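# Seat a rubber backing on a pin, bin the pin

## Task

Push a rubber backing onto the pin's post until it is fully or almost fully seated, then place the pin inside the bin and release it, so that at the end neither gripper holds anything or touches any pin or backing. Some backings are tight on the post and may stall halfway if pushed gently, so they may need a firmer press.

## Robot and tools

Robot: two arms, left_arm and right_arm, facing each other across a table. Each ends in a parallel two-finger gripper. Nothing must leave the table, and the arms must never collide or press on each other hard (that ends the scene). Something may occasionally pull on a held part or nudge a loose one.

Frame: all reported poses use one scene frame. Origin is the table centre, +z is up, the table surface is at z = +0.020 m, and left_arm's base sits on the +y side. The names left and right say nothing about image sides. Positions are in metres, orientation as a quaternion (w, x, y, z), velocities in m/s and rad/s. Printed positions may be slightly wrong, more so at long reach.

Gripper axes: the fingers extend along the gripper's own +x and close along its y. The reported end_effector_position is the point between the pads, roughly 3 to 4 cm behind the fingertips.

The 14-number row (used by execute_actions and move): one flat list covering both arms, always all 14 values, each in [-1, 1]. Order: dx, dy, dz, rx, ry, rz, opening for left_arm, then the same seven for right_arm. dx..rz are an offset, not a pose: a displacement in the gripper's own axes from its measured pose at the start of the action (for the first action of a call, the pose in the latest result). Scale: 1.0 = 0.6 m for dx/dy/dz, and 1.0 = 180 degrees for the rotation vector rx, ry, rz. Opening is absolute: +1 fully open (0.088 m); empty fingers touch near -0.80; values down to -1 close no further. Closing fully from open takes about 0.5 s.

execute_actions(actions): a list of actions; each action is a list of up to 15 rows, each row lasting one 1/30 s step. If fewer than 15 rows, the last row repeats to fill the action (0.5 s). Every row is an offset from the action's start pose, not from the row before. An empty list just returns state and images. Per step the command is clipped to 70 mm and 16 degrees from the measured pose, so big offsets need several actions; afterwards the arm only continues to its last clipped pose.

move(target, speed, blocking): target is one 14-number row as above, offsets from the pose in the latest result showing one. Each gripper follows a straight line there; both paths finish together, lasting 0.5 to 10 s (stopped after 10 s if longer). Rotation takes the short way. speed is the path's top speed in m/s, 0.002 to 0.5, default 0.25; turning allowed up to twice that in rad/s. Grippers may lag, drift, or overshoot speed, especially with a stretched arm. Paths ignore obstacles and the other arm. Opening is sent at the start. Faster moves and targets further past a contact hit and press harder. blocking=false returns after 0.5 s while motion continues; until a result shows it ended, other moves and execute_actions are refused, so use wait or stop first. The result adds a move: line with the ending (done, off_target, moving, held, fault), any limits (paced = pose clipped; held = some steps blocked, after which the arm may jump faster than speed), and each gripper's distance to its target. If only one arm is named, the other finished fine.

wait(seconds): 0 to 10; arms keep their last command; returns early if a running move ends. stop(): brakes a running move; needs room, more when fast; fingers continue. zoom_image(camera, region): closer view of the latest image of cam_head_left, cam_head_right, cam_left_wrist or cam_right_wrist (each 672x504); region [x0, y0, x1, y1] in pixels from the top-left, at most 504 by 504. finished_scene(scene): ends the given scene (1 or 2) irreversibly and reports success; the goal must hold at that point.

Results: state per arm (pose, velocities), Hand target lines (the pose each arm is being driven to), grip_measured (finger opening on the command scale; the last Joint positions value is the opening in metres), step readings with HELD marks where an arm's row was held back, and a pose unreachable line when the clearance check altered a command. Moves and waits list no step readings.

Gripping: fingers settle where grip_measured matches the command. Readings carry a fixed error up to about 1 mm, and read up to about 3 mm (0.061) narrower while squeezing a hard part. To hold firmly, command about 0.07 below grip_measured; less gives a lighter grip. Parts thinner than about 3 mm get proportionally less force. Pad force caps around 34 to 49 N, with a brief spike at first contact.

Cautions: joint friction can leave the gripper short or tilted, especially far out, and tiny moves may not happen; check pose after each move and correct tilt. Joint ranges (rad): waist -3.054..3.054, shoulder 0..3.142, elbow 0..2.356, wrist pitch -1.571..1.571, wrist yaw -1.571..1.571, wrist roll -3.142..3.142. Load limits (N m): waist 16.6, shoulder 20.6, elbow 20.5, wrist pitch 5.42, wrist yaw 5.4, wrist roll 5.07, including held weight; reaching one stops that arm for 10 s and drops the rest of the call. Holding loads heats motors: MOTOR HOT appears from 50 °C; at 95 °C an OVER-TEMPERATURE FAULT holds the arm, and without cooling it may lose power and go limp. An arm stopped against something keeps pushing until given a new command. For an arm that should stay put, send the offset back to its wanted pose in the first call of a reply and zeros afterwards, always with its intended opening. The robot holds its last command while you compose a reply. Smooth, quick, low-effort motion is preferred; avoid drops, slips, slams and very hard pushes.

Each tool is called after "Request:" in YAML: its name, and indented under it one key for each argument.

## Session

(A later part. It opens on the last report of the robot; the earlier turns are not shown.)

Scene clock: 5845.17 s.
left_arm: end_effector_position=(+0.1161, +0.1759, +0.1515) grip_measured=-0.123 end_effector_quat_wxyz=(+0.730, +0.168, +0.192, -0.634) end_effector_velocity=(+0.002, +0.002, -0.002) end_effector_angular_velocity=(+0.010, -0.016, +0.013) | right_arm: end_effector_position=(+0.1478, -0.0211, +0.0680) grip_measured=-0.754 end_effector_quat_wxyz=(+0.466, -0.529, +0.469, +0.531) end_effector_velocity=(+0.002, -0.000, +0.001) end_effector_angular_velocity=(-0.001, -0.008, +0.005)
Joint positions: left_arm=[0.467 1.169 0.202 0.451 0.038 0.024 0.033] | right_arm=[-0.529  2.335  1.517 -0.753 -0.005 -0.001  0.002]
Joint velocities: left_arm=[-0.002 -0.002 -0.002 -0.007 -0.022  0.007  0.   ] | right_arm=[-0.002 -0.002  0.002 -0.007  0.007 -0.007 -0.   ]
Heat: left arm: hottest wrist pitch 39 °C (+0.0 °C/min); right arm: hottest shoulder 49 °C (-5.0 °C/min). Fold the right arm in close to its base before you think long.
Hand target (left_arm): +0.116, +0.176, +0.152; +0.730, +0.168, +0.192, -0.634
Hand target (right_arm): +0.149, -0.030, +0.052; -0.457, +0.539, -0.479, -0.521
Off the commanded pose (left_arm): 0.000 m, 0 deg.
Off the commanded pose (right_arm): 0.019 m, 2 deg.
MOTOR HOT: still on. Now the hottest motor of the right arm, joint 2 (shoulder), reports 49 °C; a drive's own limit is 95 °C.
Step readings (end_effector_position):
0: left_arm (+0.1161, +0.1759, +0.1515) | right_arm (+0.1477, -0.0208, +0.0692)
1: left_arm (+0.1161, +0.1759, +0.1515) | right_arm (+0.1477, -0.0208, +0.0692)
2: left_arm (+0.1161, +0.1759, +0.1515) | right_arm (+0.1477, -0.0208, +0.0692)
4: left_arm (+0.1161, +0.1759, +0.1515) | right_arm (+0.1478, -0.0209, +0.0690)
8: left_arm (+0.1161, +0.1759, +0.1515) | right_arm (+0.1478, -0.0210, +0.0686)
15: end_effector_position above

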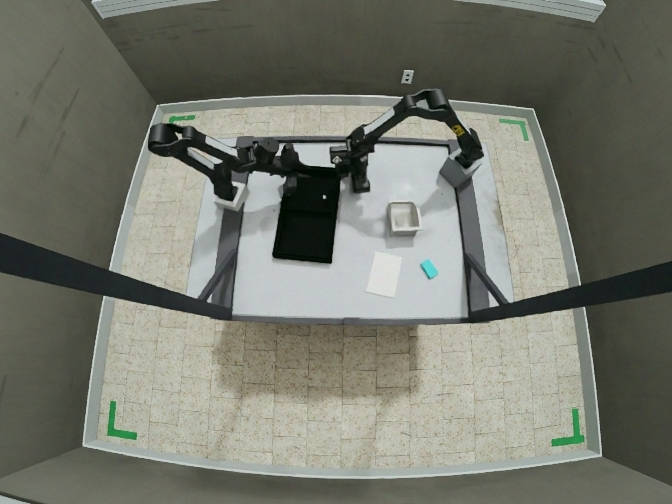

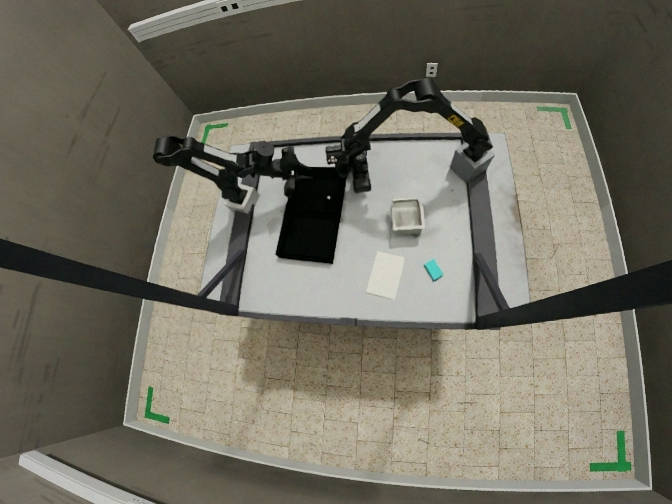

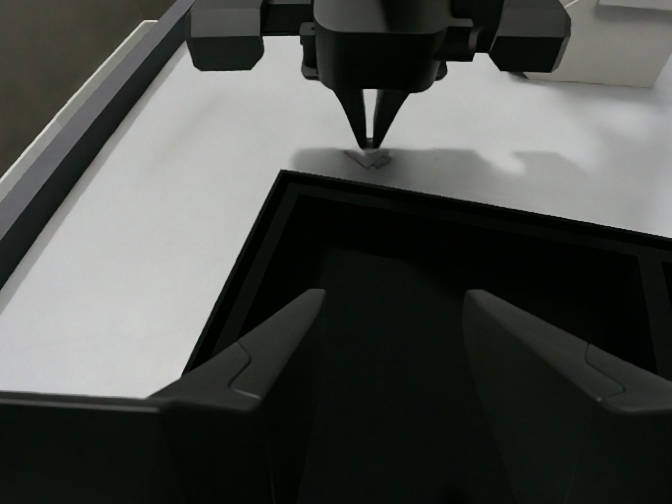

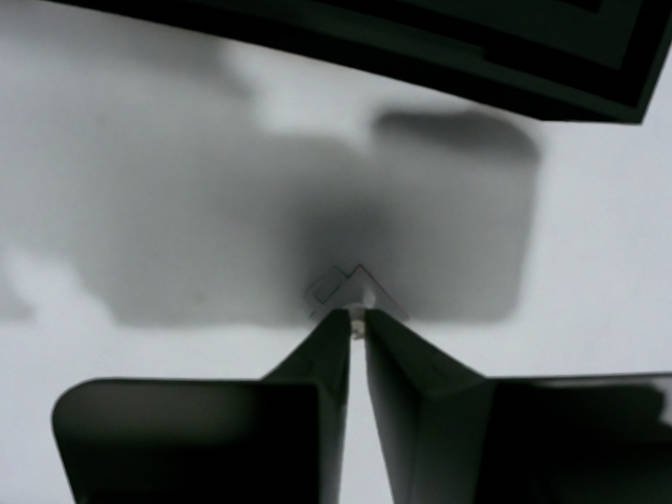

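Request:
execute_actions:
  actions:
    - [[0,0,0,0,0,0,-0.12,0.0283,0,-0.0146,0,0.0128,0,-0.765],[0,0,0,0,0,0,-0.12,0.0288,0,-0.0148,0,0.013,0,-0.765],[0,0,0,0,0,0,-0.12,0.0293,0,-0.015,0,0.0132,0,-0.765],[0,0,0,0,0,0,-0.12,0.0298,0,-0.0152,0,0.0134,0,-0.765],[0,0,0,0,0,0,-0.12,0.0303,0,-0.0154,0,0.0136,0,-0.765],[0,0,0,0,0,0,-0.12,0.0308,0,-0.0156,0,0.0138,0,-0.765],[0,0,0,0,0,0,-0.12,0.0313,0,-0.0158,0,0.014,0,-0.765],[0,0,0,0,0,0,-0.12,0.0318,0,-0.016,0,0.0142,0,-0.765],[0,0,0,0,0,0,-0.12,0.0323,0,-0.0162,0,0.0144,0,-0.765],[0,0,0,0,0,0,-0.12,0.0328,0,-0.0164,0,0.0146,0,-0.765],[0,0,0,0,0,0,-0.12,0.0333,0,-0.0166,0,0.0148,0,-0.765],[0,0,0,0,0,0,-0.12,0.0338,0,-0.0168,0,0.015,0,-0.765],[0,0,0,0,0,0,-0.12,0.0343,0,-0.017,0,0.0152,0,-0.765]]

Request:
zoom_image:
  camera: "cam_left_wrist"
  region: [330, 110, 410, 180]

Scene clock: 5860.20 s.
left_arm: end_effector_position=(+0.1161, +0.1759, +0.1515) grip_measured=-0.123 end_effector_quat_wxyz=(+0.730, +0.168, +0.192, -0.634) end_effector_velocity=(+0.000, -0.000, +0.001) end_effector_angular_velocity=(-0.006, -0.011, +0.000) | right_arm: end_effector_position=(+0.1478, -0.0216, +0.0669) grip_measured=-0.754 end_effector_quat_wxyz=(+0.466, -0.530, +0.470, +0.531) end_effector_velocity=(-0.002, -0.006, +0.000) end_effector_angular_velocity=(-0.024, +0.019, +0.019)
Joint positions: left_arm=[0.467 1.169 0.202 0.451 0.038 0.024 0.033] | right_arm=[-0.529  2.338  1.517 -0.753 -0.005 -0.001  0.002]
Joint velocities: left_arm=[-0.002 -0.002 -0.002  0.007 -0.007  0.007 -0.   ] | right_arm=[-0.002 -0.002 -0.002 -0.022 -0.022 -0.022 -0.001]
Heat: left arm: hottest wrist pitch 39 °C (+0.0 °C/min); right arm: hottest shoulder 48 °C (-5.1 °C/min). Fold the right arm in close to its base before you think long.
Hand target (left_arm): +0.116, +0.176, +0.152; +0.730, +0.168, +0.192, -0.634
Hand target (right_arm): +0.149, -0.032, +0.048; -0.455, +0.542, -0.480, -0.519
Off the commanded pose (left_arm): 0.000 m, 0 deg.
Off the commanded pose (right_arm): 0.022 m, 3 deg.
MOTOR HOT: still on. Now the hottest motor of the right arm, joint 2 (shoulder), reports 48 °C; a drive's own limit is 95 °C.
Step readings (end_effector_position):
0: left_arm (+0.1161, +0.1759, +0.1515) | right_arm (+0.1478, -0.0211, +0.0680)
1: left_arm (+0.1161, +0.1759, +0.1515) | right_arm (+0.1478, -0.0211, +0.0680)
2: left_arm (+0.1161, +0.1759, +0.1515) | right_arm (+0.1478, -0.0211, +0.0680)
4: left_arm (+0.1161, +0.1759, +0.1515) | right_arm (+0.1478, -0.0212, +0.0678)
8: left_arm (+0.1161, +0.1759, +0.1515) | right_arm (+0.1478, -0.0213, +0.0675)
15: end_effector_position above

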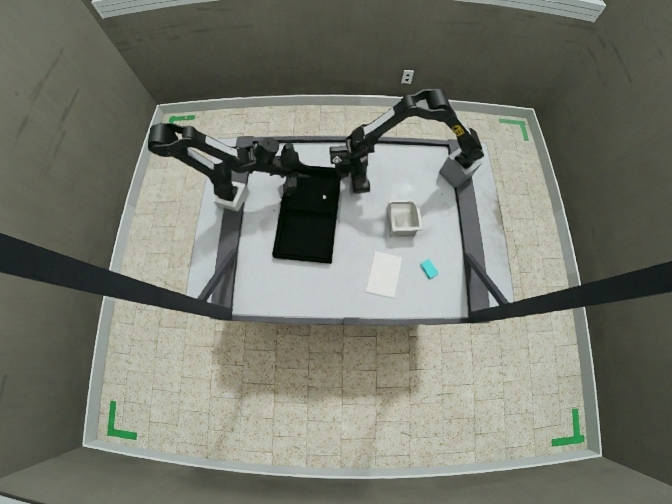

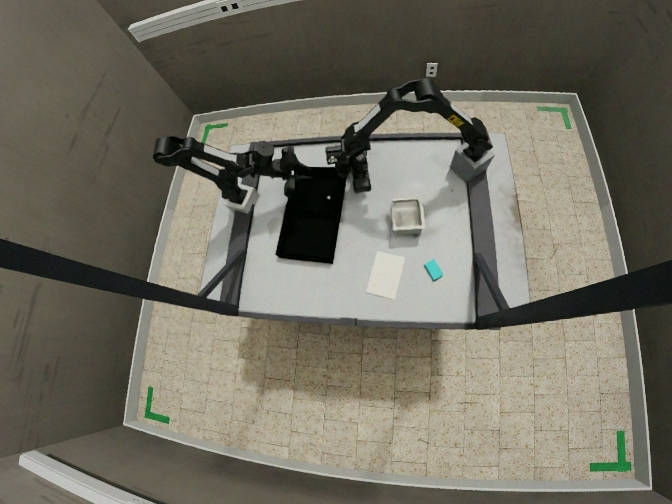

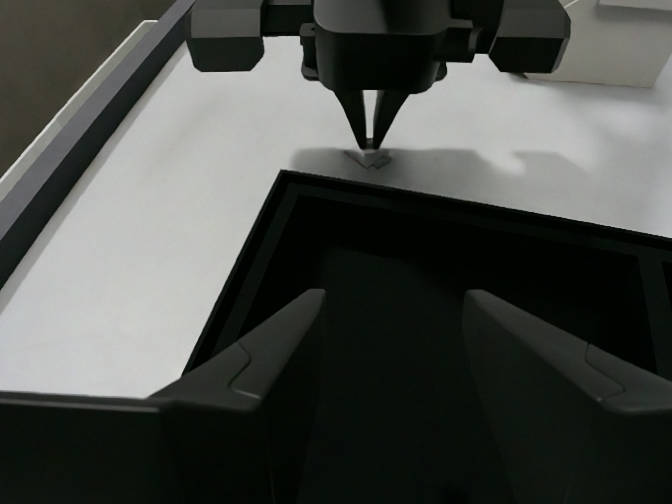

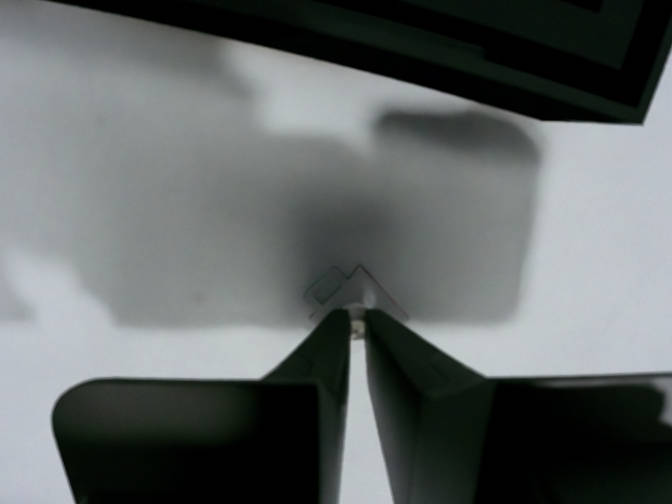

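Region (330, 110, 410, 180) of cam_left_wrist's 672x504 image, scaled by 6.300, with more detail than that image has; it fills the top 441 rows of this view, and the rest is white.

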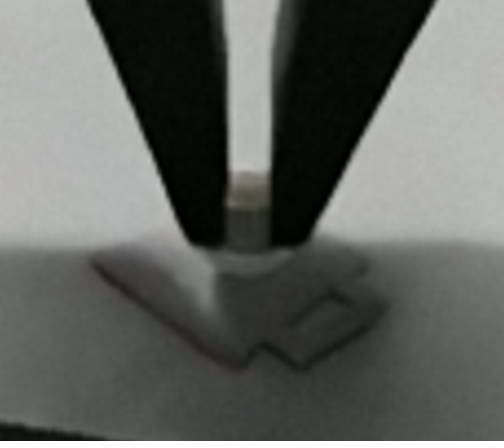

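Request:
execute_actions:
  actions:
    - [[0,0,0,0,0,0,-0.12,0.0325,0,-0.0162,0,0.0142,0,-0.765],[0,0,0,0,0,0,-0.12,0.033,0,-0.0164,0,0.0144,0,-0.765],[0,0,0,0,0,0,-0.12,0.0335,0,-0.0166,0,0.0146,0,-0.765],[0,0,0,0,0,0,-0.12,0.034,0,-0.0168,0,0.0148,0,-0.765],[0,0,0,0,0,0,-0.12,0.0345,0,-0.017,0,0.015,0,-0.765],[0,0,0,0,0,0,-0.12,0.035,0,-0.0172,0,0.0152,0,-0.765],[0,0,0,0,0,0,-0.12,0.0355,0,-0.0174,0,0.0154,0,-0.765],[0,0,0,0,0,0,-0.12,0.036,0,-0.0176,0,0.0156,0,-0.765],[0,0,0,0,0,0,-0.12,0.0365,0,-0.0178,0,0.0158,0,-0.765],[0,0,0,0,0,0,-0.12,0.037,0,-0.018,0,0.016,0,-0.765],[0,0,0,0,0,0,-0.12,0.0375,0,-0.0182,0,0.0162,0,-0.765],[0,0,0,0,0,0,-0.12,0.038,0,-0.0184,0,0.0164,0,-0.765],[0,0,0,0,0,0,-0.12,0.0385,0,-0.0186,0,0.0166,0,-0.765],[0,0,0,0,0,0,-0.12,0.039,0,-0.0188,0,0.0168,0,-0.765],[0,0,0,0,0,0,-0.12,0.0395,0,-0.019,0,0.017,0,-0.765]]
    - [[0,0,0,0,0,0,-0.12,0.038,0,-0.0185,0,0.0163,0,-0.765],[0,0,0,0,0,0,-0.12,0.0385,0,-0.0187,0,0.0165,0,-0.765],[0,0,0,0,0,0,-0.12,0.039,0,-0.0189,0,0.0167,0,-0.765],[0,0,0,0,0,0,-0.12,0.0395,0,-0.0191,0,0.0169,0,-0.765],[0,0,0,0,0,0,-0.12,0.04,0,-0.0193,0,0.0171,0,-0.765],[0,0,0,0,0,0,-0.12,0.0405,0,-0.0195,0,0.0173,0,-0.765],[0,0,0,0,0,0,-0.12,0.041,0,-0.0197,0,0.0175,0,-0.765],[0,0,0,0,0,0,-0.12,0.0415,0,-0.0199,0,0.0177,0,-0.765],[0,0,0,0,0,0,-0.12,0.042,0,-0.0201,0,0.0179,0,-0.765],[0,0,0,0,0,0,-0.12,0.0425,0,-0.0203,0,0.0181,0,-0.765],[0,0,0,0,0,0,-0.12,0.043,0,-0.0205,0,0.0183,0,-0.765]]

Request:
zoom_image:
  camera: "cam_left_wrist"
  region: [330, 110, 410, 180]

Scene clock: 5879.53 s.
left_arm: end_effector_position=(+0.1161, +0.1759, +0.1515) grip_measured=-0.123 end_effector_quat_wxyz=(+0.730, +0.168, +0.192, -0.634) end_effector_velocity=(-0.002, -0.000, -0.000) end_effector_angular_velocity=(-0.004, +0.009, -0.005) | right_arm: end_effector_position=(+0.1479, -0.0221, +0.0648) grip_measured=-0.754 end_effector_quat_wxyz=(+0.465, -0.531, +0.471, +0.530) end_effector_velocity=(+0.001, -0.005, +0.000) end_effector_angular_velocity=(-0.023, +0.005, +0.005)
Joint positions: left_arm=[0.467 1.169 0.202 0.451 0.038 0.024 0.033] | right_arm=[-0.529  2.343  1.517 -0.752 -0.005 -0.001  0.002]
Joint velocities: left_arm=[-0.002  0.002 -0.002  0.007  0.007 -0.007 -0.   ] | right_arm=[-0.002 -0.002 -0.002 -0.022 -0.007 -0.007 -0.   ]
Heat: left arm: hottest wrist pitch 39 °C (+0.0 °C/min); right arm: hottest shoulder 45 °C (-7.1 °C/min).
Hand target (left_arm): +0.116, +0.176, +0.152; +0.730, +0.168, +0.192, -0.634
Hand target (right_arm): +0.150, -0.035, +0.041; -0.452, +0.545, -0.484, -0.515
Off the commanded pose (left_arm): 0.000 m, 0 deg.
Off the commanded pose (right_arm): 0.028 m, 3 deg.
MOTOR HOT: cleared. Now the hottest motor of the right arm, joint 2 (shoulder), reports 45 °C.
Step readings (end_effector_position; steps 1 to 15: 1st action; 16 to 30: 2nd action):
0: left_arm (+0.1161, +0.1759, +0.1515) | right_arm (+0.1478, -0.0216, +0.0669)
1: left_arm (+0.1161, +0.1759, +0.1515) | right_arm (+0.1478, -0.0216, +0.0669)
2: left_arm (+0.1161, +0.1759, +0.1515) | right_arm (+0.1478, -0.0216, +0.0669)
4: left_arm (+0.1161, +0.1759, +0.1515) | right_arm (+0.1478, -0.0215, +0.0669)
8: left_arm (+0.1161, +0.1759, +0.1515) | right_arm (+0.1479, -0.0217, +0.0665)
15: left_arm (+0.1161, +0.1759, +0.1515) | right_arm (+0.1479, -0.0218, +0.0659)
16: left_arm (+0.1161, +0.1759, +0.1515) | right_arm (+0.1479, -0.0218, +0.0659)
17: left_arm (+0.1161, +0.1759, +0.1515) | right_arm (+0.1479, -0.0219, +0.0657)
19: left_arm (+0.1161, +0.1759, +0.1515) | right_arm (+0.1479, -0.0219, +0.0656)
23: left_arm (+0.1161, +0.1759, +0.1515) | right_arm (+0.1479, -0.0220, +0.0653)
30: end_effector_position above

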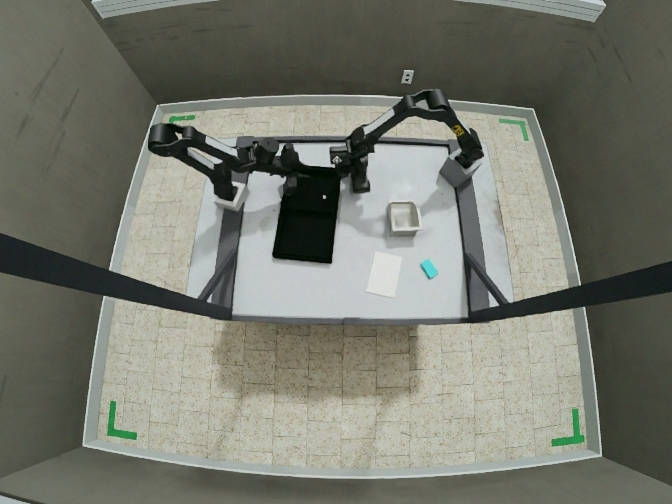

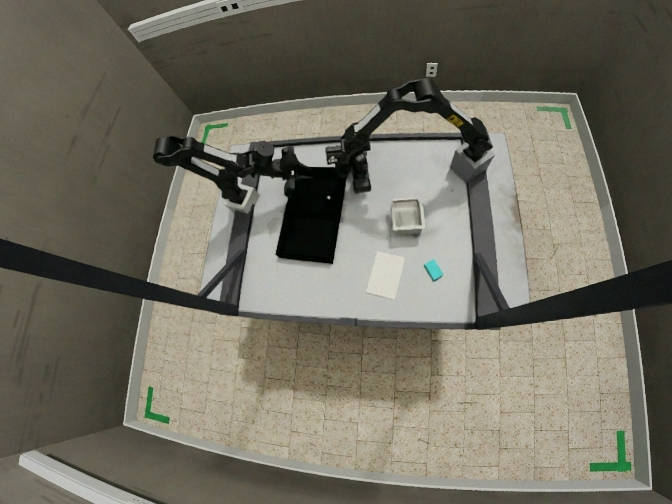

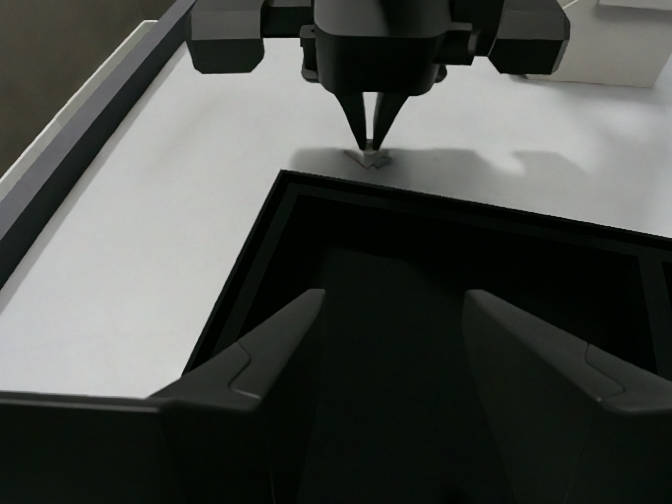

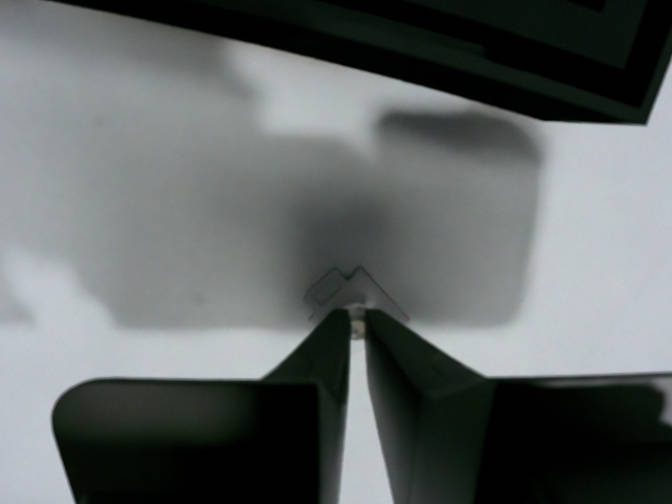

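Region (330, 110, 410, 180) of cam_left_wrist's 672x504 image, scaled by 6.300, with more detail than that image has; it fills the top 441 rows of this view, and the rest is white.

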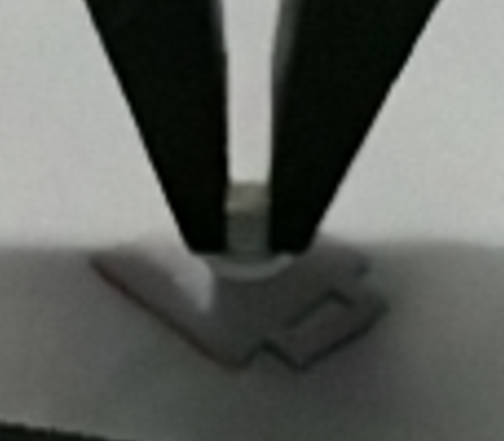

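Request:
execute_actions:
  actions:
    - [[0,0,0,0,0,0,-0.12,0.0412,0,-0.02,0,0.0177,0,-0.765],[0,0,0,0,0,0,-0.12,0.0418,0,-0.0202,0,0.0179,0,-0.765],[0,0,0,0,0,0,-0.12,0.0424,0,-0.0205,0,0.0182,0,-0.765],[0,0,0,0,0,0,-0.12,0.043,0,-0.0207,0,0.0184,0,-0.765],[0,0,0,0,0,0,-0.12,0.0436,0,-0.021,0,0.0187,0,-0.765],[0,0,0,0,0,0,-0.12,0.0442,0,-0.0212,0,0.0189,0,-0.765],[0,0,0,0,0,0,-0.12,0.0448,0,-0.0214,0,0.0191,0,-0.765],[0,0,0,0,0,0,-0.12,0.0454,0,-0.0217,0,0.0194,0,-0.765],[0,0,0,0,0,0,-0.12,0.046,0,-0.0219,0,0.0196,0,-0.765],[0,0,0,0,0,0,-0.12,0.0466,0,-0.0222,0,0.0199,0,-0.765],[0,0,0,0,0,0,-0.12,0.0472,0,-0.0224,0,0.0201,0,-0.765],[0,0,0,0,0,0,-0.12,0.0478,0,-0.0226,0,0.0203,0,-0.765],[0,0,0,0,0,0,-0.12,0.0484,0,-0.0229,0,0.0206,0,-0.765],[0,0,0,0,0,0,-0.12,0.049,0,-0.0231,0,0.0208,0,-0.765],[0,0,0,0,0,0,-0.12,0.0496,0,-0.0234,0,0.0211,0,-0.765]]
    - [[0,0,0,0,0,0,-0.12,0.0482,0,-0.023,0,0.0205,0,-0.765],[0,0,0,0,0,0,-0.12,0.0488,0,-0.0232,0,0.0207,0,-0.765],[0,0,0,0,0,0,-0.12,0.0494,0,-0.0235,0,0.021,0,-0.765],[0,0,0,0,0,0,-0.12,0.05,0,-0.0237,0,0.0212,0,-0.765],[0,0,0,0,0,0,-0.12,0.0506,0,-0.024,0,0.0215,0,-0.765],[0,0,0,0,0,0,-0.12,0.0512,0,-0.0242,0,0.0217,0,-0.765],[0,0,0,0,0,0,-0.12,0.0518,0,-0.0244,0,0.0219,0,-0.765],[0,0,0,0,0,0,-0.12,0.0524,0,-0.0247,0,0.0222,0,-0.765],[0,0,0,0,0,0,-0.12,0.053,0,-0.0249,0,0.0224,0,-0.765],[0,0,0,0,0,0,-0.12,0.0536,0,-0.0252,0,0.0227,0,-0.765],[0,0,0,0,0,0,-0.12,0.0542,0,-0.0254,0,0.0229,0,-0.765]]

Request:
zoom_image:
  camera: "cam_left_wrist"
  region: [330, 110, 410, 180]

Scene clock: 5900.73 s.
left_arm: end_effector_position=(+0.1161, +0.1759, +0.1515) grip_measured=-0.123 end_effector_quat_wxyz=(+0.730, +0.168, +0.192, -0.634) end_effector_velocity=(+0.000, +0.001, -0.002) end_effector_angular_velocity=(+0.005, +0.017, +0.015) | right_arm: end_effector_position=(+0.1480, -0.0231, +0.0621) grip_measured=-0.754 end_effector_quat_wxyz=(+0.463, -0.532, +0.472, +0.528) end_effector_velocity=(+0.000, -0.001, -0.002) end_effector_angular_velocity=(-0.003, +0.007, +0.005)
Joint positions: left_arm=[0.467 1.169 0.202 0.451 0.038 0.024 0.033] | right_arm=[-0.529  2.35   1.517 -0.751 -0.005 -0.001  0.002]
Joint velocities: left_arm=[-0.002 -0.002 -0.002 -0.007 -0.007 -0.022 -0.   ] | right_arm=[-0.002  0.002 -0.007  0.007 -0.007 -0.007 -0.   ]
Heat: left arm: hottest wrist pitch 39 °C (+0.0 °C/min); right arm: hottest shoulder 43 °C (-7.0 °C/min).
Hand target (left_arm): +0.116, +0.176, +0.152; +0.730, +0.168, +0.192, -0.634
Hand target (right_arm): +0.150, -0.039, +0.033; -0.447, +0.550, -0.488, -0.509
Off the commanded pose (left_arm): 0.000 m, 0 deg.
Off the commanded pose (right_arm): 0.034 m, 4 deg.
Step readings (end_effector_position; steps 1 to 15: 1st action; 16 to 30: 2nd action):
0: left_arm (+0.1161, +0.1759, +0.1515) | right_arm (+0.1479, -0.0221, +0.0648)
1: left_arm (+0.1161, +0.1759, +0.1515) | right_arm (+0.1479, -0.0221, +0.0648)
2: left_arm (+0.1161, +0.1759, +0.1515) | right_arm (+0.1479, -0.0221, +0.0648)
4: left_arm (+0.1161, +0.1759, +0.1515) | right_arm (+0.1479, -0.0222, +0.0647)
8: left_arm (+0.1161, +0.1759, +0.1515) | right_arm (+0.1479, -0.0224, +0.0642)
15: left_arm (+0.1161, +0.1759, +0.1515) | right_arm (+0.1480, -0.0226, +0.0635)
16: left_arm (+0.1161, +0.1759, +0.1515) | right_arm (+0.1480, -0.0227, +0.0633)
17: left_arm (+0.1161, +0.1759, +0.1515) | right_arm (+0.1480, -0.0227, +0.0632)
19: left_arm (+0.1161, +0.1759, +0.1515) | right_arm (+0.1480, -0.0228, +0.0630)
23: left_arm (+0.1161, +0.1759, +0.1515) | right_arm (+0.1480, -0.0229, +0.0626)
30: end_effector_position above

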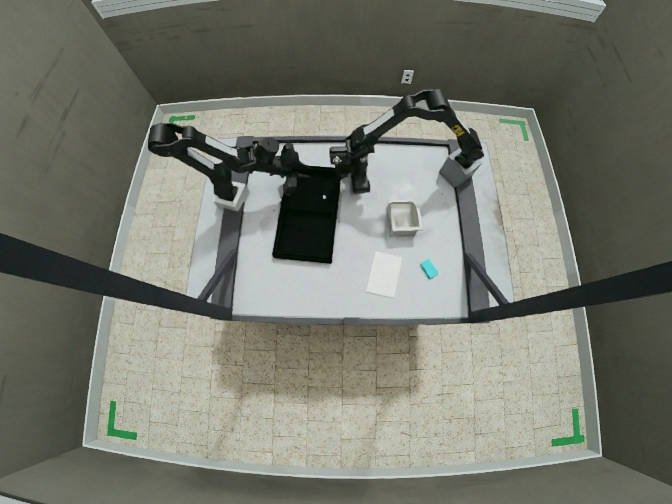

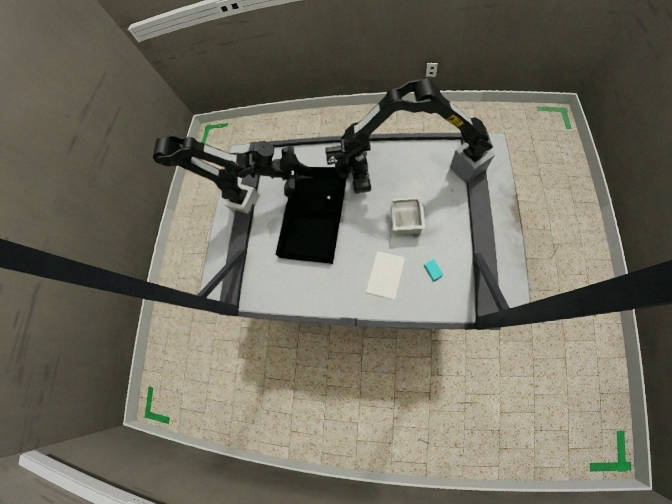

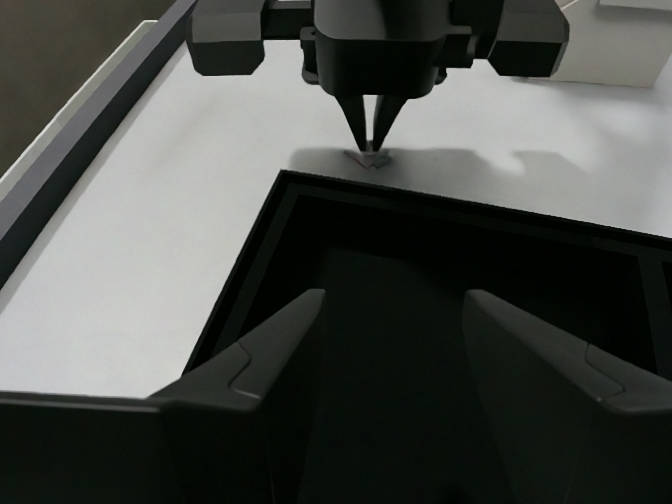

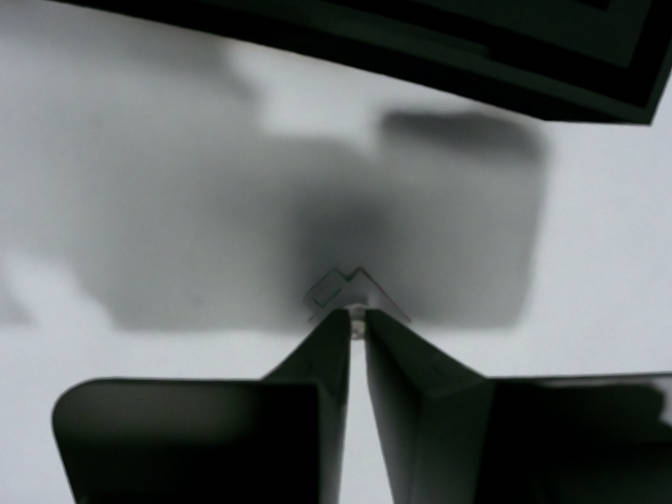

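Region (330, 110, 410, 180) of cam_left_wrist's 672x504 image, scaled by 6.300, with more detail than that image has; it fills the top 441 rows of this view, and the rest is white.

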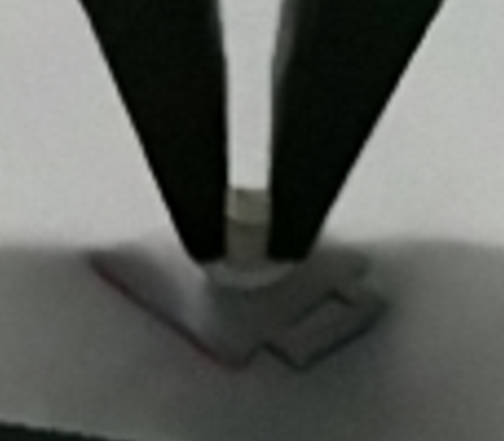

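Request:
execute_actions:
  actions:
    - [[0,0,0,0,0,0,-0.12,0.0519,0,-0.0246,0,0.0219,0,-0.765],[0,0,0,0,0,0,-0.12,0.0525,0,-0.0248,0,0.0221,0,-0.765],[0,0,0,0,0,0,-0.12,0.0531,0,-0.0251,0,0.0224,0,-0.765],[0,0,0,0,0,0,-0.12,0.0537,0,-0.0253,0,0.0226,0,-0.765],[0,0,0,0,0,0,-0.12,0.0543,0,-0.0256,0,0.0229,0,-0.765],[0,0,0,0,0,0,-0.12,0.0549,0,-0.0258,0,0.0231,0,-0.765],[0,0,0,0,0,0,-0.12,0.0555,0,-0.026,0,0.0233,0,-0.765],[0,0,0,0,0,0,-0.12,0.0561,0,-0.0263,0,0.0236,0,-0.765],[0,0,0,0,0,0,-0.12,0.0567,0,-0.0265,0,0.0238,0,-0.765],[0,0,0,0,0,0,-0.12,0.0573,0,-0.0268,0,0.0241,0,-0.765],[0,0,0,0,0,0,-0.12,0.0579,0,-0.027,0,0.0243,0,-0.765],[0,0,0,0,0,0,-0.12,0.0585,0,-0.0272,0,0.0245,0,-0.765],[0,0,0,0,0,0,-0.12,0.0591,0,-0.0275,0,0.0248,0,-0.765],[0,0,0,0,0,0,-0.12,0.0597,0,-0.0277,0,0.025,0,-0.765],[0,0,0,0,0,0,-0.12,0.0603,0,-0.028,0,0.0253,0,-0.765]]

Request:
zoom_image:
  camera: "cam_left_wrist"
  region: [330, 110, 410, 180]

Scene clock: 5913.43 s.
left_arm: end_effector_position=(+0.1161, +0.1759, +0.1515) grip_measured=-0.123 end_effector_quat_wxyz=(+0.730, +0.168, +0.192, -0.634) end_effector_velocity=(-0.002, -0.000, +0.000) end_effector_angular_velocity=(+0.003, -0.002, -0.012) | right_arm: end_effector_position=(+0.1481, -0.0235, +0.0608) grip_measured=-0.754 end_effector_quat_wxyz=(+0.463, -0.533, +0.473, +0.527) end_effector_velocity=(+0.004, -0.002, -0.004) end_effector_angular_velocity=(-0.016, -0.009, +0.000)
Joint positions: left_arm=[0.467 1.169 0.202 0.451 0.038 0.024 0.033] | right_arm=[-0.529  2.353  1.517 -0.75  -0.005 -0.001  0.002]
Joint velocities: left_arm=[-0.002 -0.002  0.002 -0.007  0.007  0.007  0.   ] | right_arm=[-0.007  0.012  0.002 -0.007  0.007 -0.007 -0.   ]
Heat: left arm: hottest wrist pitch 39 °C (+0.0 °C/min); right arm: hottest shoulder 41 °C (-7.1 °C/min).
Hand target (left_arm): +0.116, +0.176, +0.152; +0.730, +0.168, +0.192, -0.634
Hand target (right_arm): +0.150, -0.042, +0.029; -0.444, +0.553, -0.490, -0.506
Off the commanded pose (left_arm): 0.000 m, 0 deg.
Off the commanded pose (right_arm): 0.038 m, 4 deg.
Step readings (end_effector_position):
0: left_arm (+0.1161, +0.1759, +0.1515) | right_arm (+0.1480, -0.0231, +0.0621)
1: left_arm (+0.1161, +0.1759, +0.1515) | right_arm (+0.1480, -0.0231, +0.0621)
2: left_arm (+0.1161, +0.1759, +0.1515) | right_arm (+0.1480, -0.0231, +0.0621)
4: left_arm (+0.1161, +0.1759, +0.1515) | right_arm (+0.1480, -0.0232, +0.0620)
8: left_arm (+0.1161, +0.1759, +0.1515) | right_arm (+0.1480, -0.0232, +0.0615)
15: end_effector_position above

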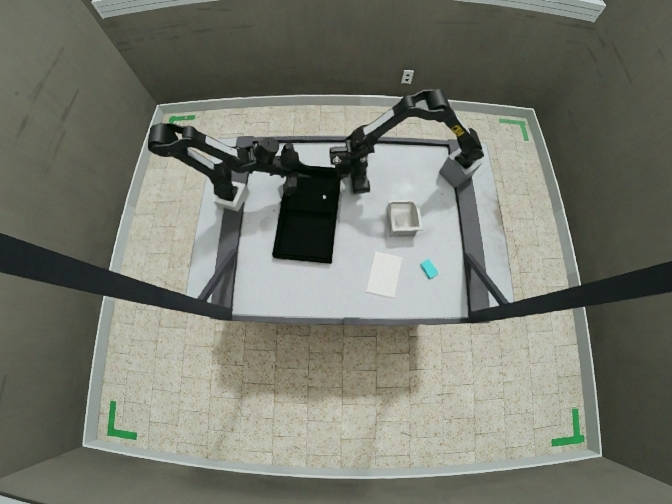

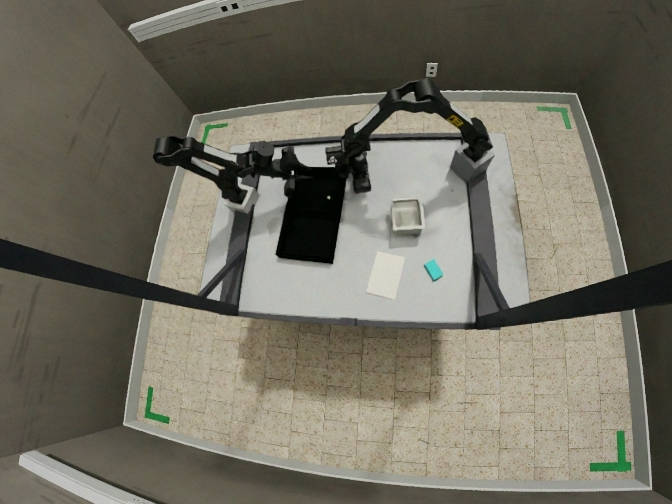

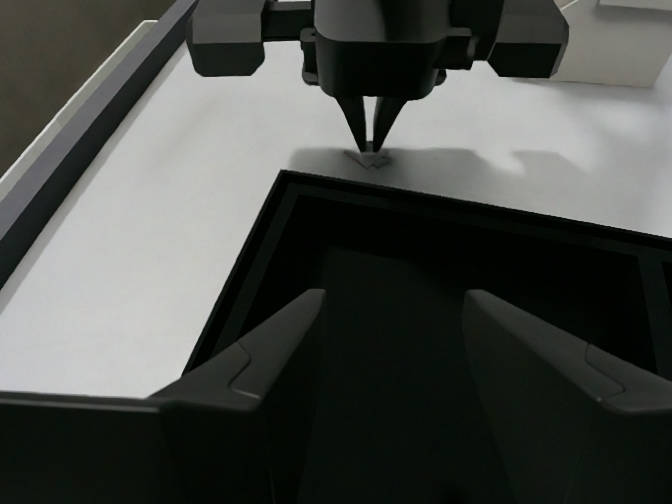

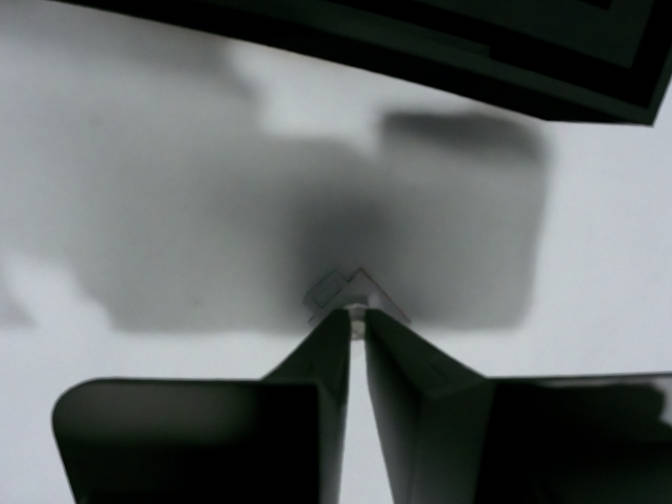

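Region (330, 110, 410, 180) of cam_left_wrist's 672x504 image, scaled by 6.300, with more detail than that image has; it fills the top 441 rows of this view, and the rest is white.

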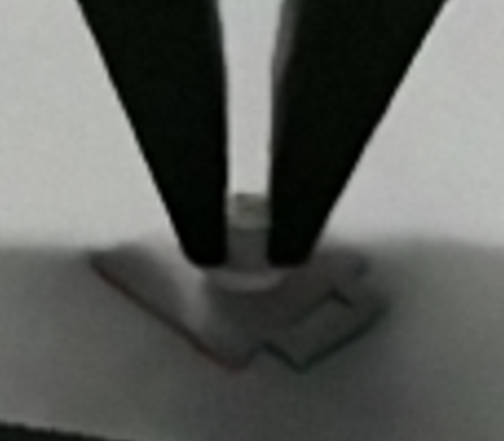

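Request:
execute_actions:
  actions:
    - [[0,0,0,0,0,0,-0.12,0.0581,0,-0.0273,0,0.0247,0,-0.765],[0,0,0,0,0,0,-0.12,0.0587,0,-0.0275,0,0.0249,0,-0.765],[0,0,0,0,0,0,-0.12,0.0593,0,-0.0278,0,0.0252,0,-0.765],[0,0,0,0,0,0,-0.12,0.0599,0,-0.028,0,0.0254,0,-0.765],[0,0,0,0,0,0,-0.12,0.0605,0,-0.0283,0,0.0257,0,-0.765],[0,0,0,0,0,0,-0.12,0.0611,0,-0.0285,0,0.0259,0,-0.765],[0,0,0,0,0,0,-0.12,0.0617,0,-0.0287,0,0.0261,0,-0.765],[0,0,0,0,0,0,-0.12,0.0623,0,-0.029,0,0.0264,0,-0.765],[0,0,0,0,0,0,-0.12,0.0629,0,-0.0292,0,0.0266,0,-0.765],[0,0,0,0,0,0,-0.12,0.0635,0,-0.0295,0,0.0269,0,-0.765],[0,0,0,0,0,0,-0.12,0.0641,0,-0.0297,0,0.0271,0,-0.765],[0,0,0,0,0,0,-0.12,0.0647,0,-0.0299,0,0.0273,0,-0.765],[0,0,0,0,0,0,-0.12,0.0653,0,-0.0302,0,0.0276,0,-0.765]]

Request:
zoom_image:
  camera: "cam_left_wrist"
  region: [330, 110, 410, 180]

Scene clock: 5926.37 s.
left_arm: end_effector_position=(+0.1161, +0.1759, +0.1515) grip_measured=-0.123 end_effector_quat_wxyz=(+0.730, +0.168, +0.192, -0.634) end_effector_velocity=(-0.002, +0.001, -0.001) end_effector_angular_velocity=(-0.004, +0.009, -0.005) | right_arm: end_effector_position=(+0.1481, -0.0240, +0.0594) grip_measured=-0.754 end_effector_quat_wxyz=(+0.462, -0.534, +0.474, +0.527) end_effector_velocity=(+0.001, -0.007, -0.000) end_effector_angular_velocity=(-0.027, +0.004, +0.019)
Joint positions: left_arm=[0.467 1.169 0.202 0.451 0.038 0.024 0.033] | right_arm=[-0.529  2.357  1.518 -0.75  -0.005 -0.001  0.002]
Joint velocities: left_arm=[-0.002 -0.002 -0.007  0.007  0.007 -0.007 -0.   ] | right_arm=[-0.002 -0.002 -0.007 -0.022 -0.007 -0.022 -0.   ]
Heat: left arm: hottest wrist pitch 39 °C (+0.0 °C/min); right arm: hottest shoulder 39 °C (-8.1 °C/min).
Hand target (left_arm): +0.116, +0.176, +0.152; +0.730, +0.168, +0.192, -0.634
Hand target (right_arm): +0.151, -0.044, +0.025; -0.442, +0.555, -0.492, -0.504
Off the commanded pose (left_arm): 0.000 m, 0 deg.
Off the commanded pose (right_arm): 0.042 m, 5 deg.
Step readings (end_effector_position):
0: left_arm (+0.1161, +0.1759, +0.1515) | right_arm (+0.1481, -0.0236, +0.0606)
1: left_arm (+0.1161, +0.1759, +0.1515) | right_arm (+0.1481, -0.0236, +0.0606)
2: left_arm (+0.1161, +0.1759, +0.1515) | right_arm (+0.1481, -0.0236, +0.0606)
4: left_arm (+0.1161, +0.1759, +0.1515) | right_arm (+0.1481, -0.0237, +0.0605)
8: left_arm (+0.1161, +0.1759, +0.1515) | right_arm (+0.1481, -0.0239, +0.0599)
15: end_effector_position above

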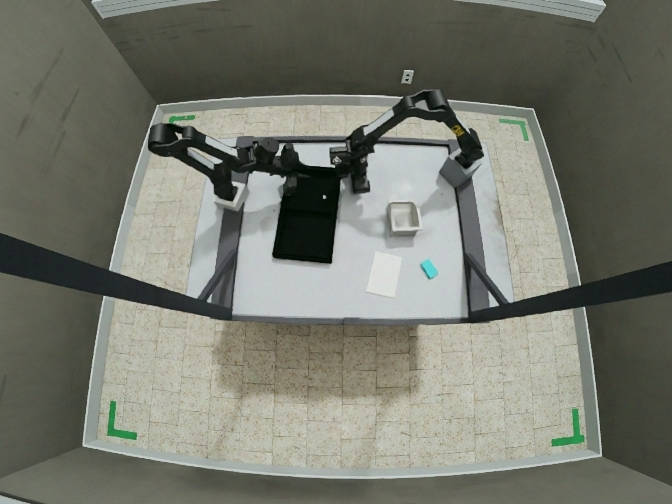

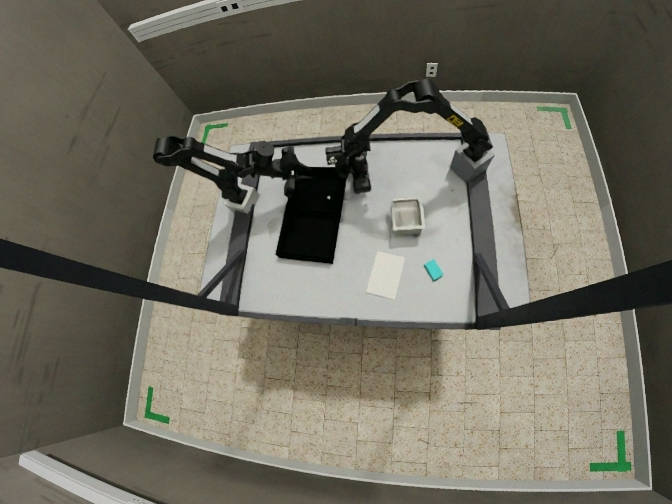

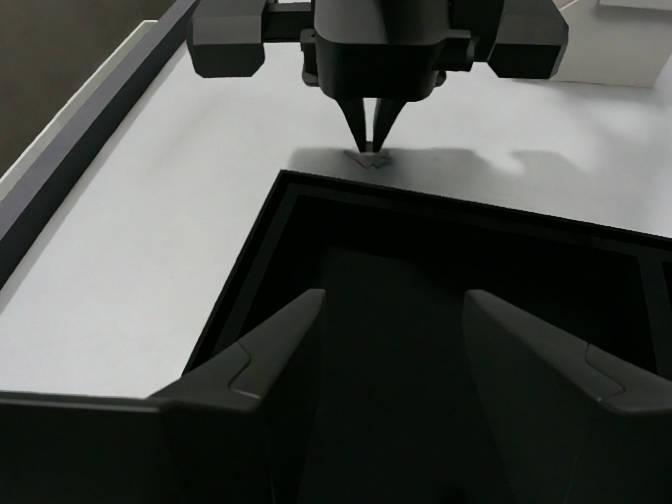

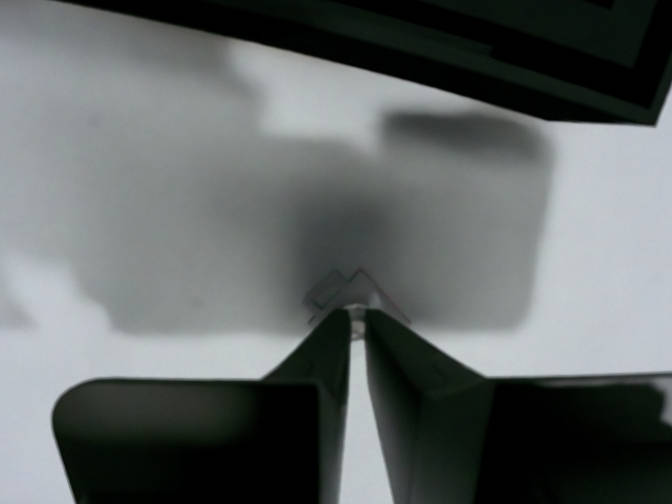

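Region (330, 110, 410, 180) of cam_left_wrist's 672x504 image, scaled by 6.300, with more detail than that image has; it fills the top 441 rows of this view, and the rest is white.

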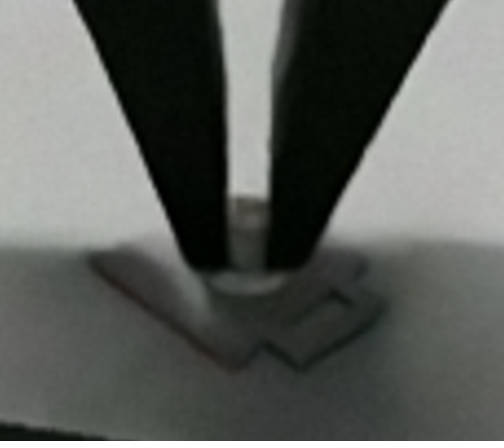

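Request:
execute_actions:
  actions:
    - [[0,0,0,0,0,0,-0.12,0.063,0,-0.0294,0,0.0266,0,-0.765],[0,0,0,0,0,0,-0.12,0.0636,0,-0.0296,0,0.0268,0,-0.765],[0,0,0,0,0,0,-0.12,0.0642,0,-0.0299,0,0.0271,0,-0.765],[0,0,0,0,0,0,-0.12,0.0648,0,-0.0301,0,0.0273,0,-0.765],[0,0,0,0,0,0,-0.12,0.0654,0,-0.0304,0,0.0276,0,-0.765],[0,0,0,0,0,0,-0.12,0.066,0,-0.0306,0,0.0278,0,-0.765],[0,0,0,0,0,0,-0.12,0.0666,0,-0.0308,0,0.028,0,-0.765],[0,0,0,0,0,0,-0.12,0.0672,0,-0.0311,0,0.0283,0,-0.765],[0,0,0,0,0,0,-0.12,0.0678,0,-0.0313,0,0.0285,0,-0.765],[0,0,0,0,0,0,-0.12,0.0684,0,-0.0316,0,0.0288,0,-0.765],[0,0,0,0,0,0,-0.12,0.069,0,-0.0318,0,0.029,0,-0.765],[0,0,0,0,0,0,-0.12,0.0696,0,-0.032,0,0.0292,0,-0.765],[0,0,0,0,0,0,-0.12,0.0702,0,-0.0323,0,0.0295,0,-0.765]]

Request:
zoom_image:
  camera: "cam_left_wrist"
  region: [330, 110, 410, 180]

Scene clock: 5939.27 s.
left_arm: end_effector_position=(+0.1161, +0.1759, +0.1515) grip_measured=-0.123 end_effector_quat_wxyz=(+0.730, +0.168, +0.192, -0.634) end_effector_velocity=(-0.002, +0.002, -0.003) end_effector_angular_velocity=(+0.009, +0.025, +0.002) | right_arm: end_effector_position=(+0.1482, -0.0244, +0.0581) grip_measured=-0.754 end_effector_quat_wxyz=(+0.461, -0.535, +0.474, +0.526) end_effector_velocity=(+0.002, -0.002, +0.000) end_effector_angular_velocity=(-0.008, +0.007, +0.014)
Joint positions: left_arm=[0.467 1.169 0.202 0.451 0.038 0.024 0.033] | right_arm=[-0.529  2.361  1.518 -0.75  -0.005 -0.001  0.002]
Joint velocities: left_arm=[-0.002 -0.002 -0.007 -0.007  0.007 -0.022 -0.   ] | right_arm=[-0.007 -0.002 -0.002 -0.007 -0.007 -0.022  0.   ]
Heat: left arm: hottest wrist pitch 39 °C (+0.0 °C/min); right arm: hottest shoulder 38 °C (-7.1 °C/min).
Hand target (left_arm): +0.116, +0.176, +0.152; +0.730, +0.168, +0.192, -0.634
Hand target (right_arm): +0.151, -0.046, +0.021; -0.440, +0.558, -0.495, -0.501
Off the commanded pose (left_arm): 0.000 m, 0 deg.
Off the commanded pose (right_arm): 0.045 m, 5 deg.
Step readings (end_effector_position):
0: left_arm (+0.1161, +0.1759, +0.1515) | right_arm (+0.1482, -0.0240, +0.0592)
1: left_arm (+0.1161, +0.1759, +0.1515) | right_arm (+0.1482, -0.0240, +0.0592)
2: left_arm (+0.1161, +0.1759, +0.1515) | right_arm (+0.1482, -0.0240, +0.0592)
4: left_arm (+0.1161, +0.1759, +0.1515) | right_arm (+0.1482, -0.0241, +0.0591)
8: left_arm (+0.1161, +0.1759, +0.1515) | right_arm (+0.1482, -0.0242, +0.0588)
15: end_effector_position above

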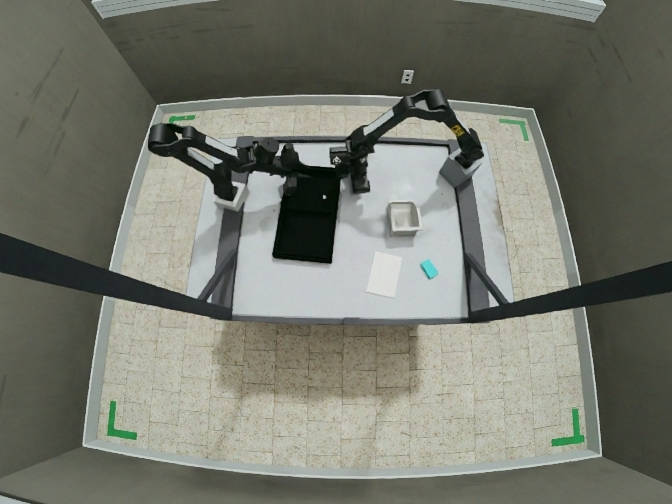

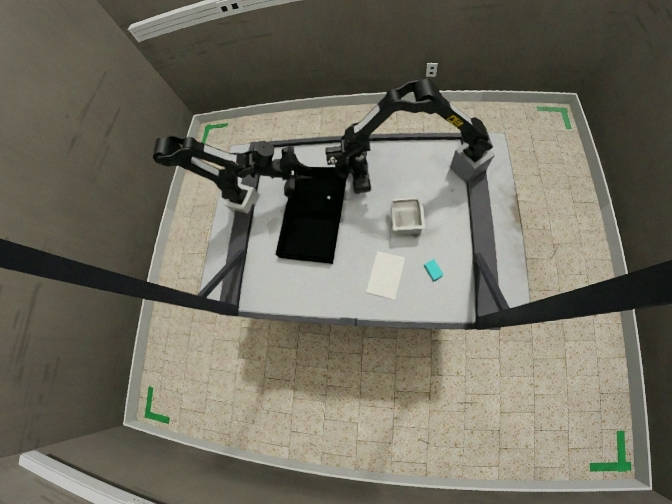

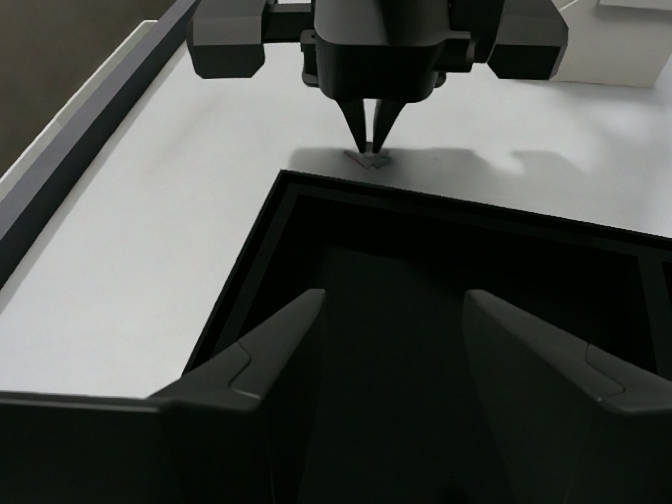

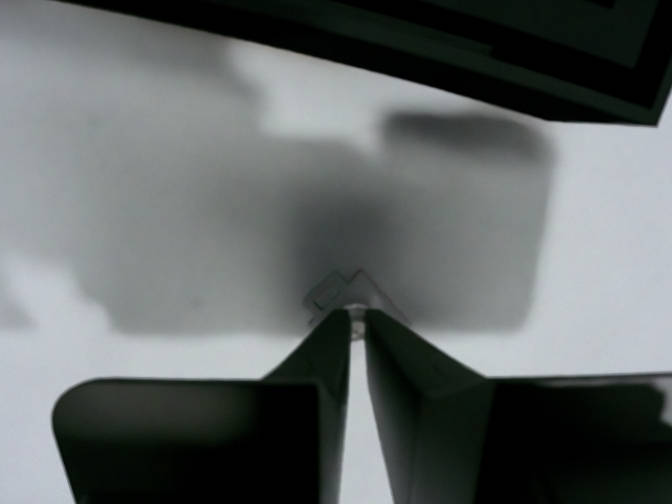

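Region (330, 110, 410, 180) of cam_left_wrist's 672x504 image, scaled by 6.300, with more detail than that image has; it fills the top 441 rows of this view, and the rest is white.

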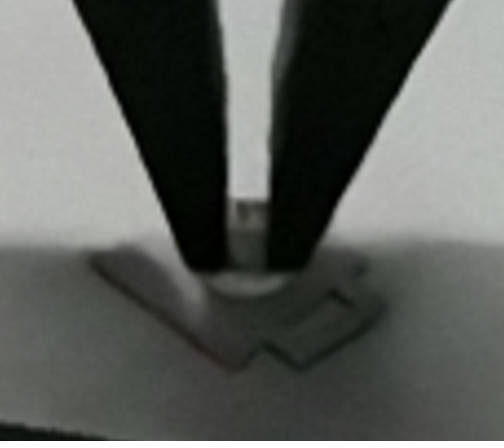

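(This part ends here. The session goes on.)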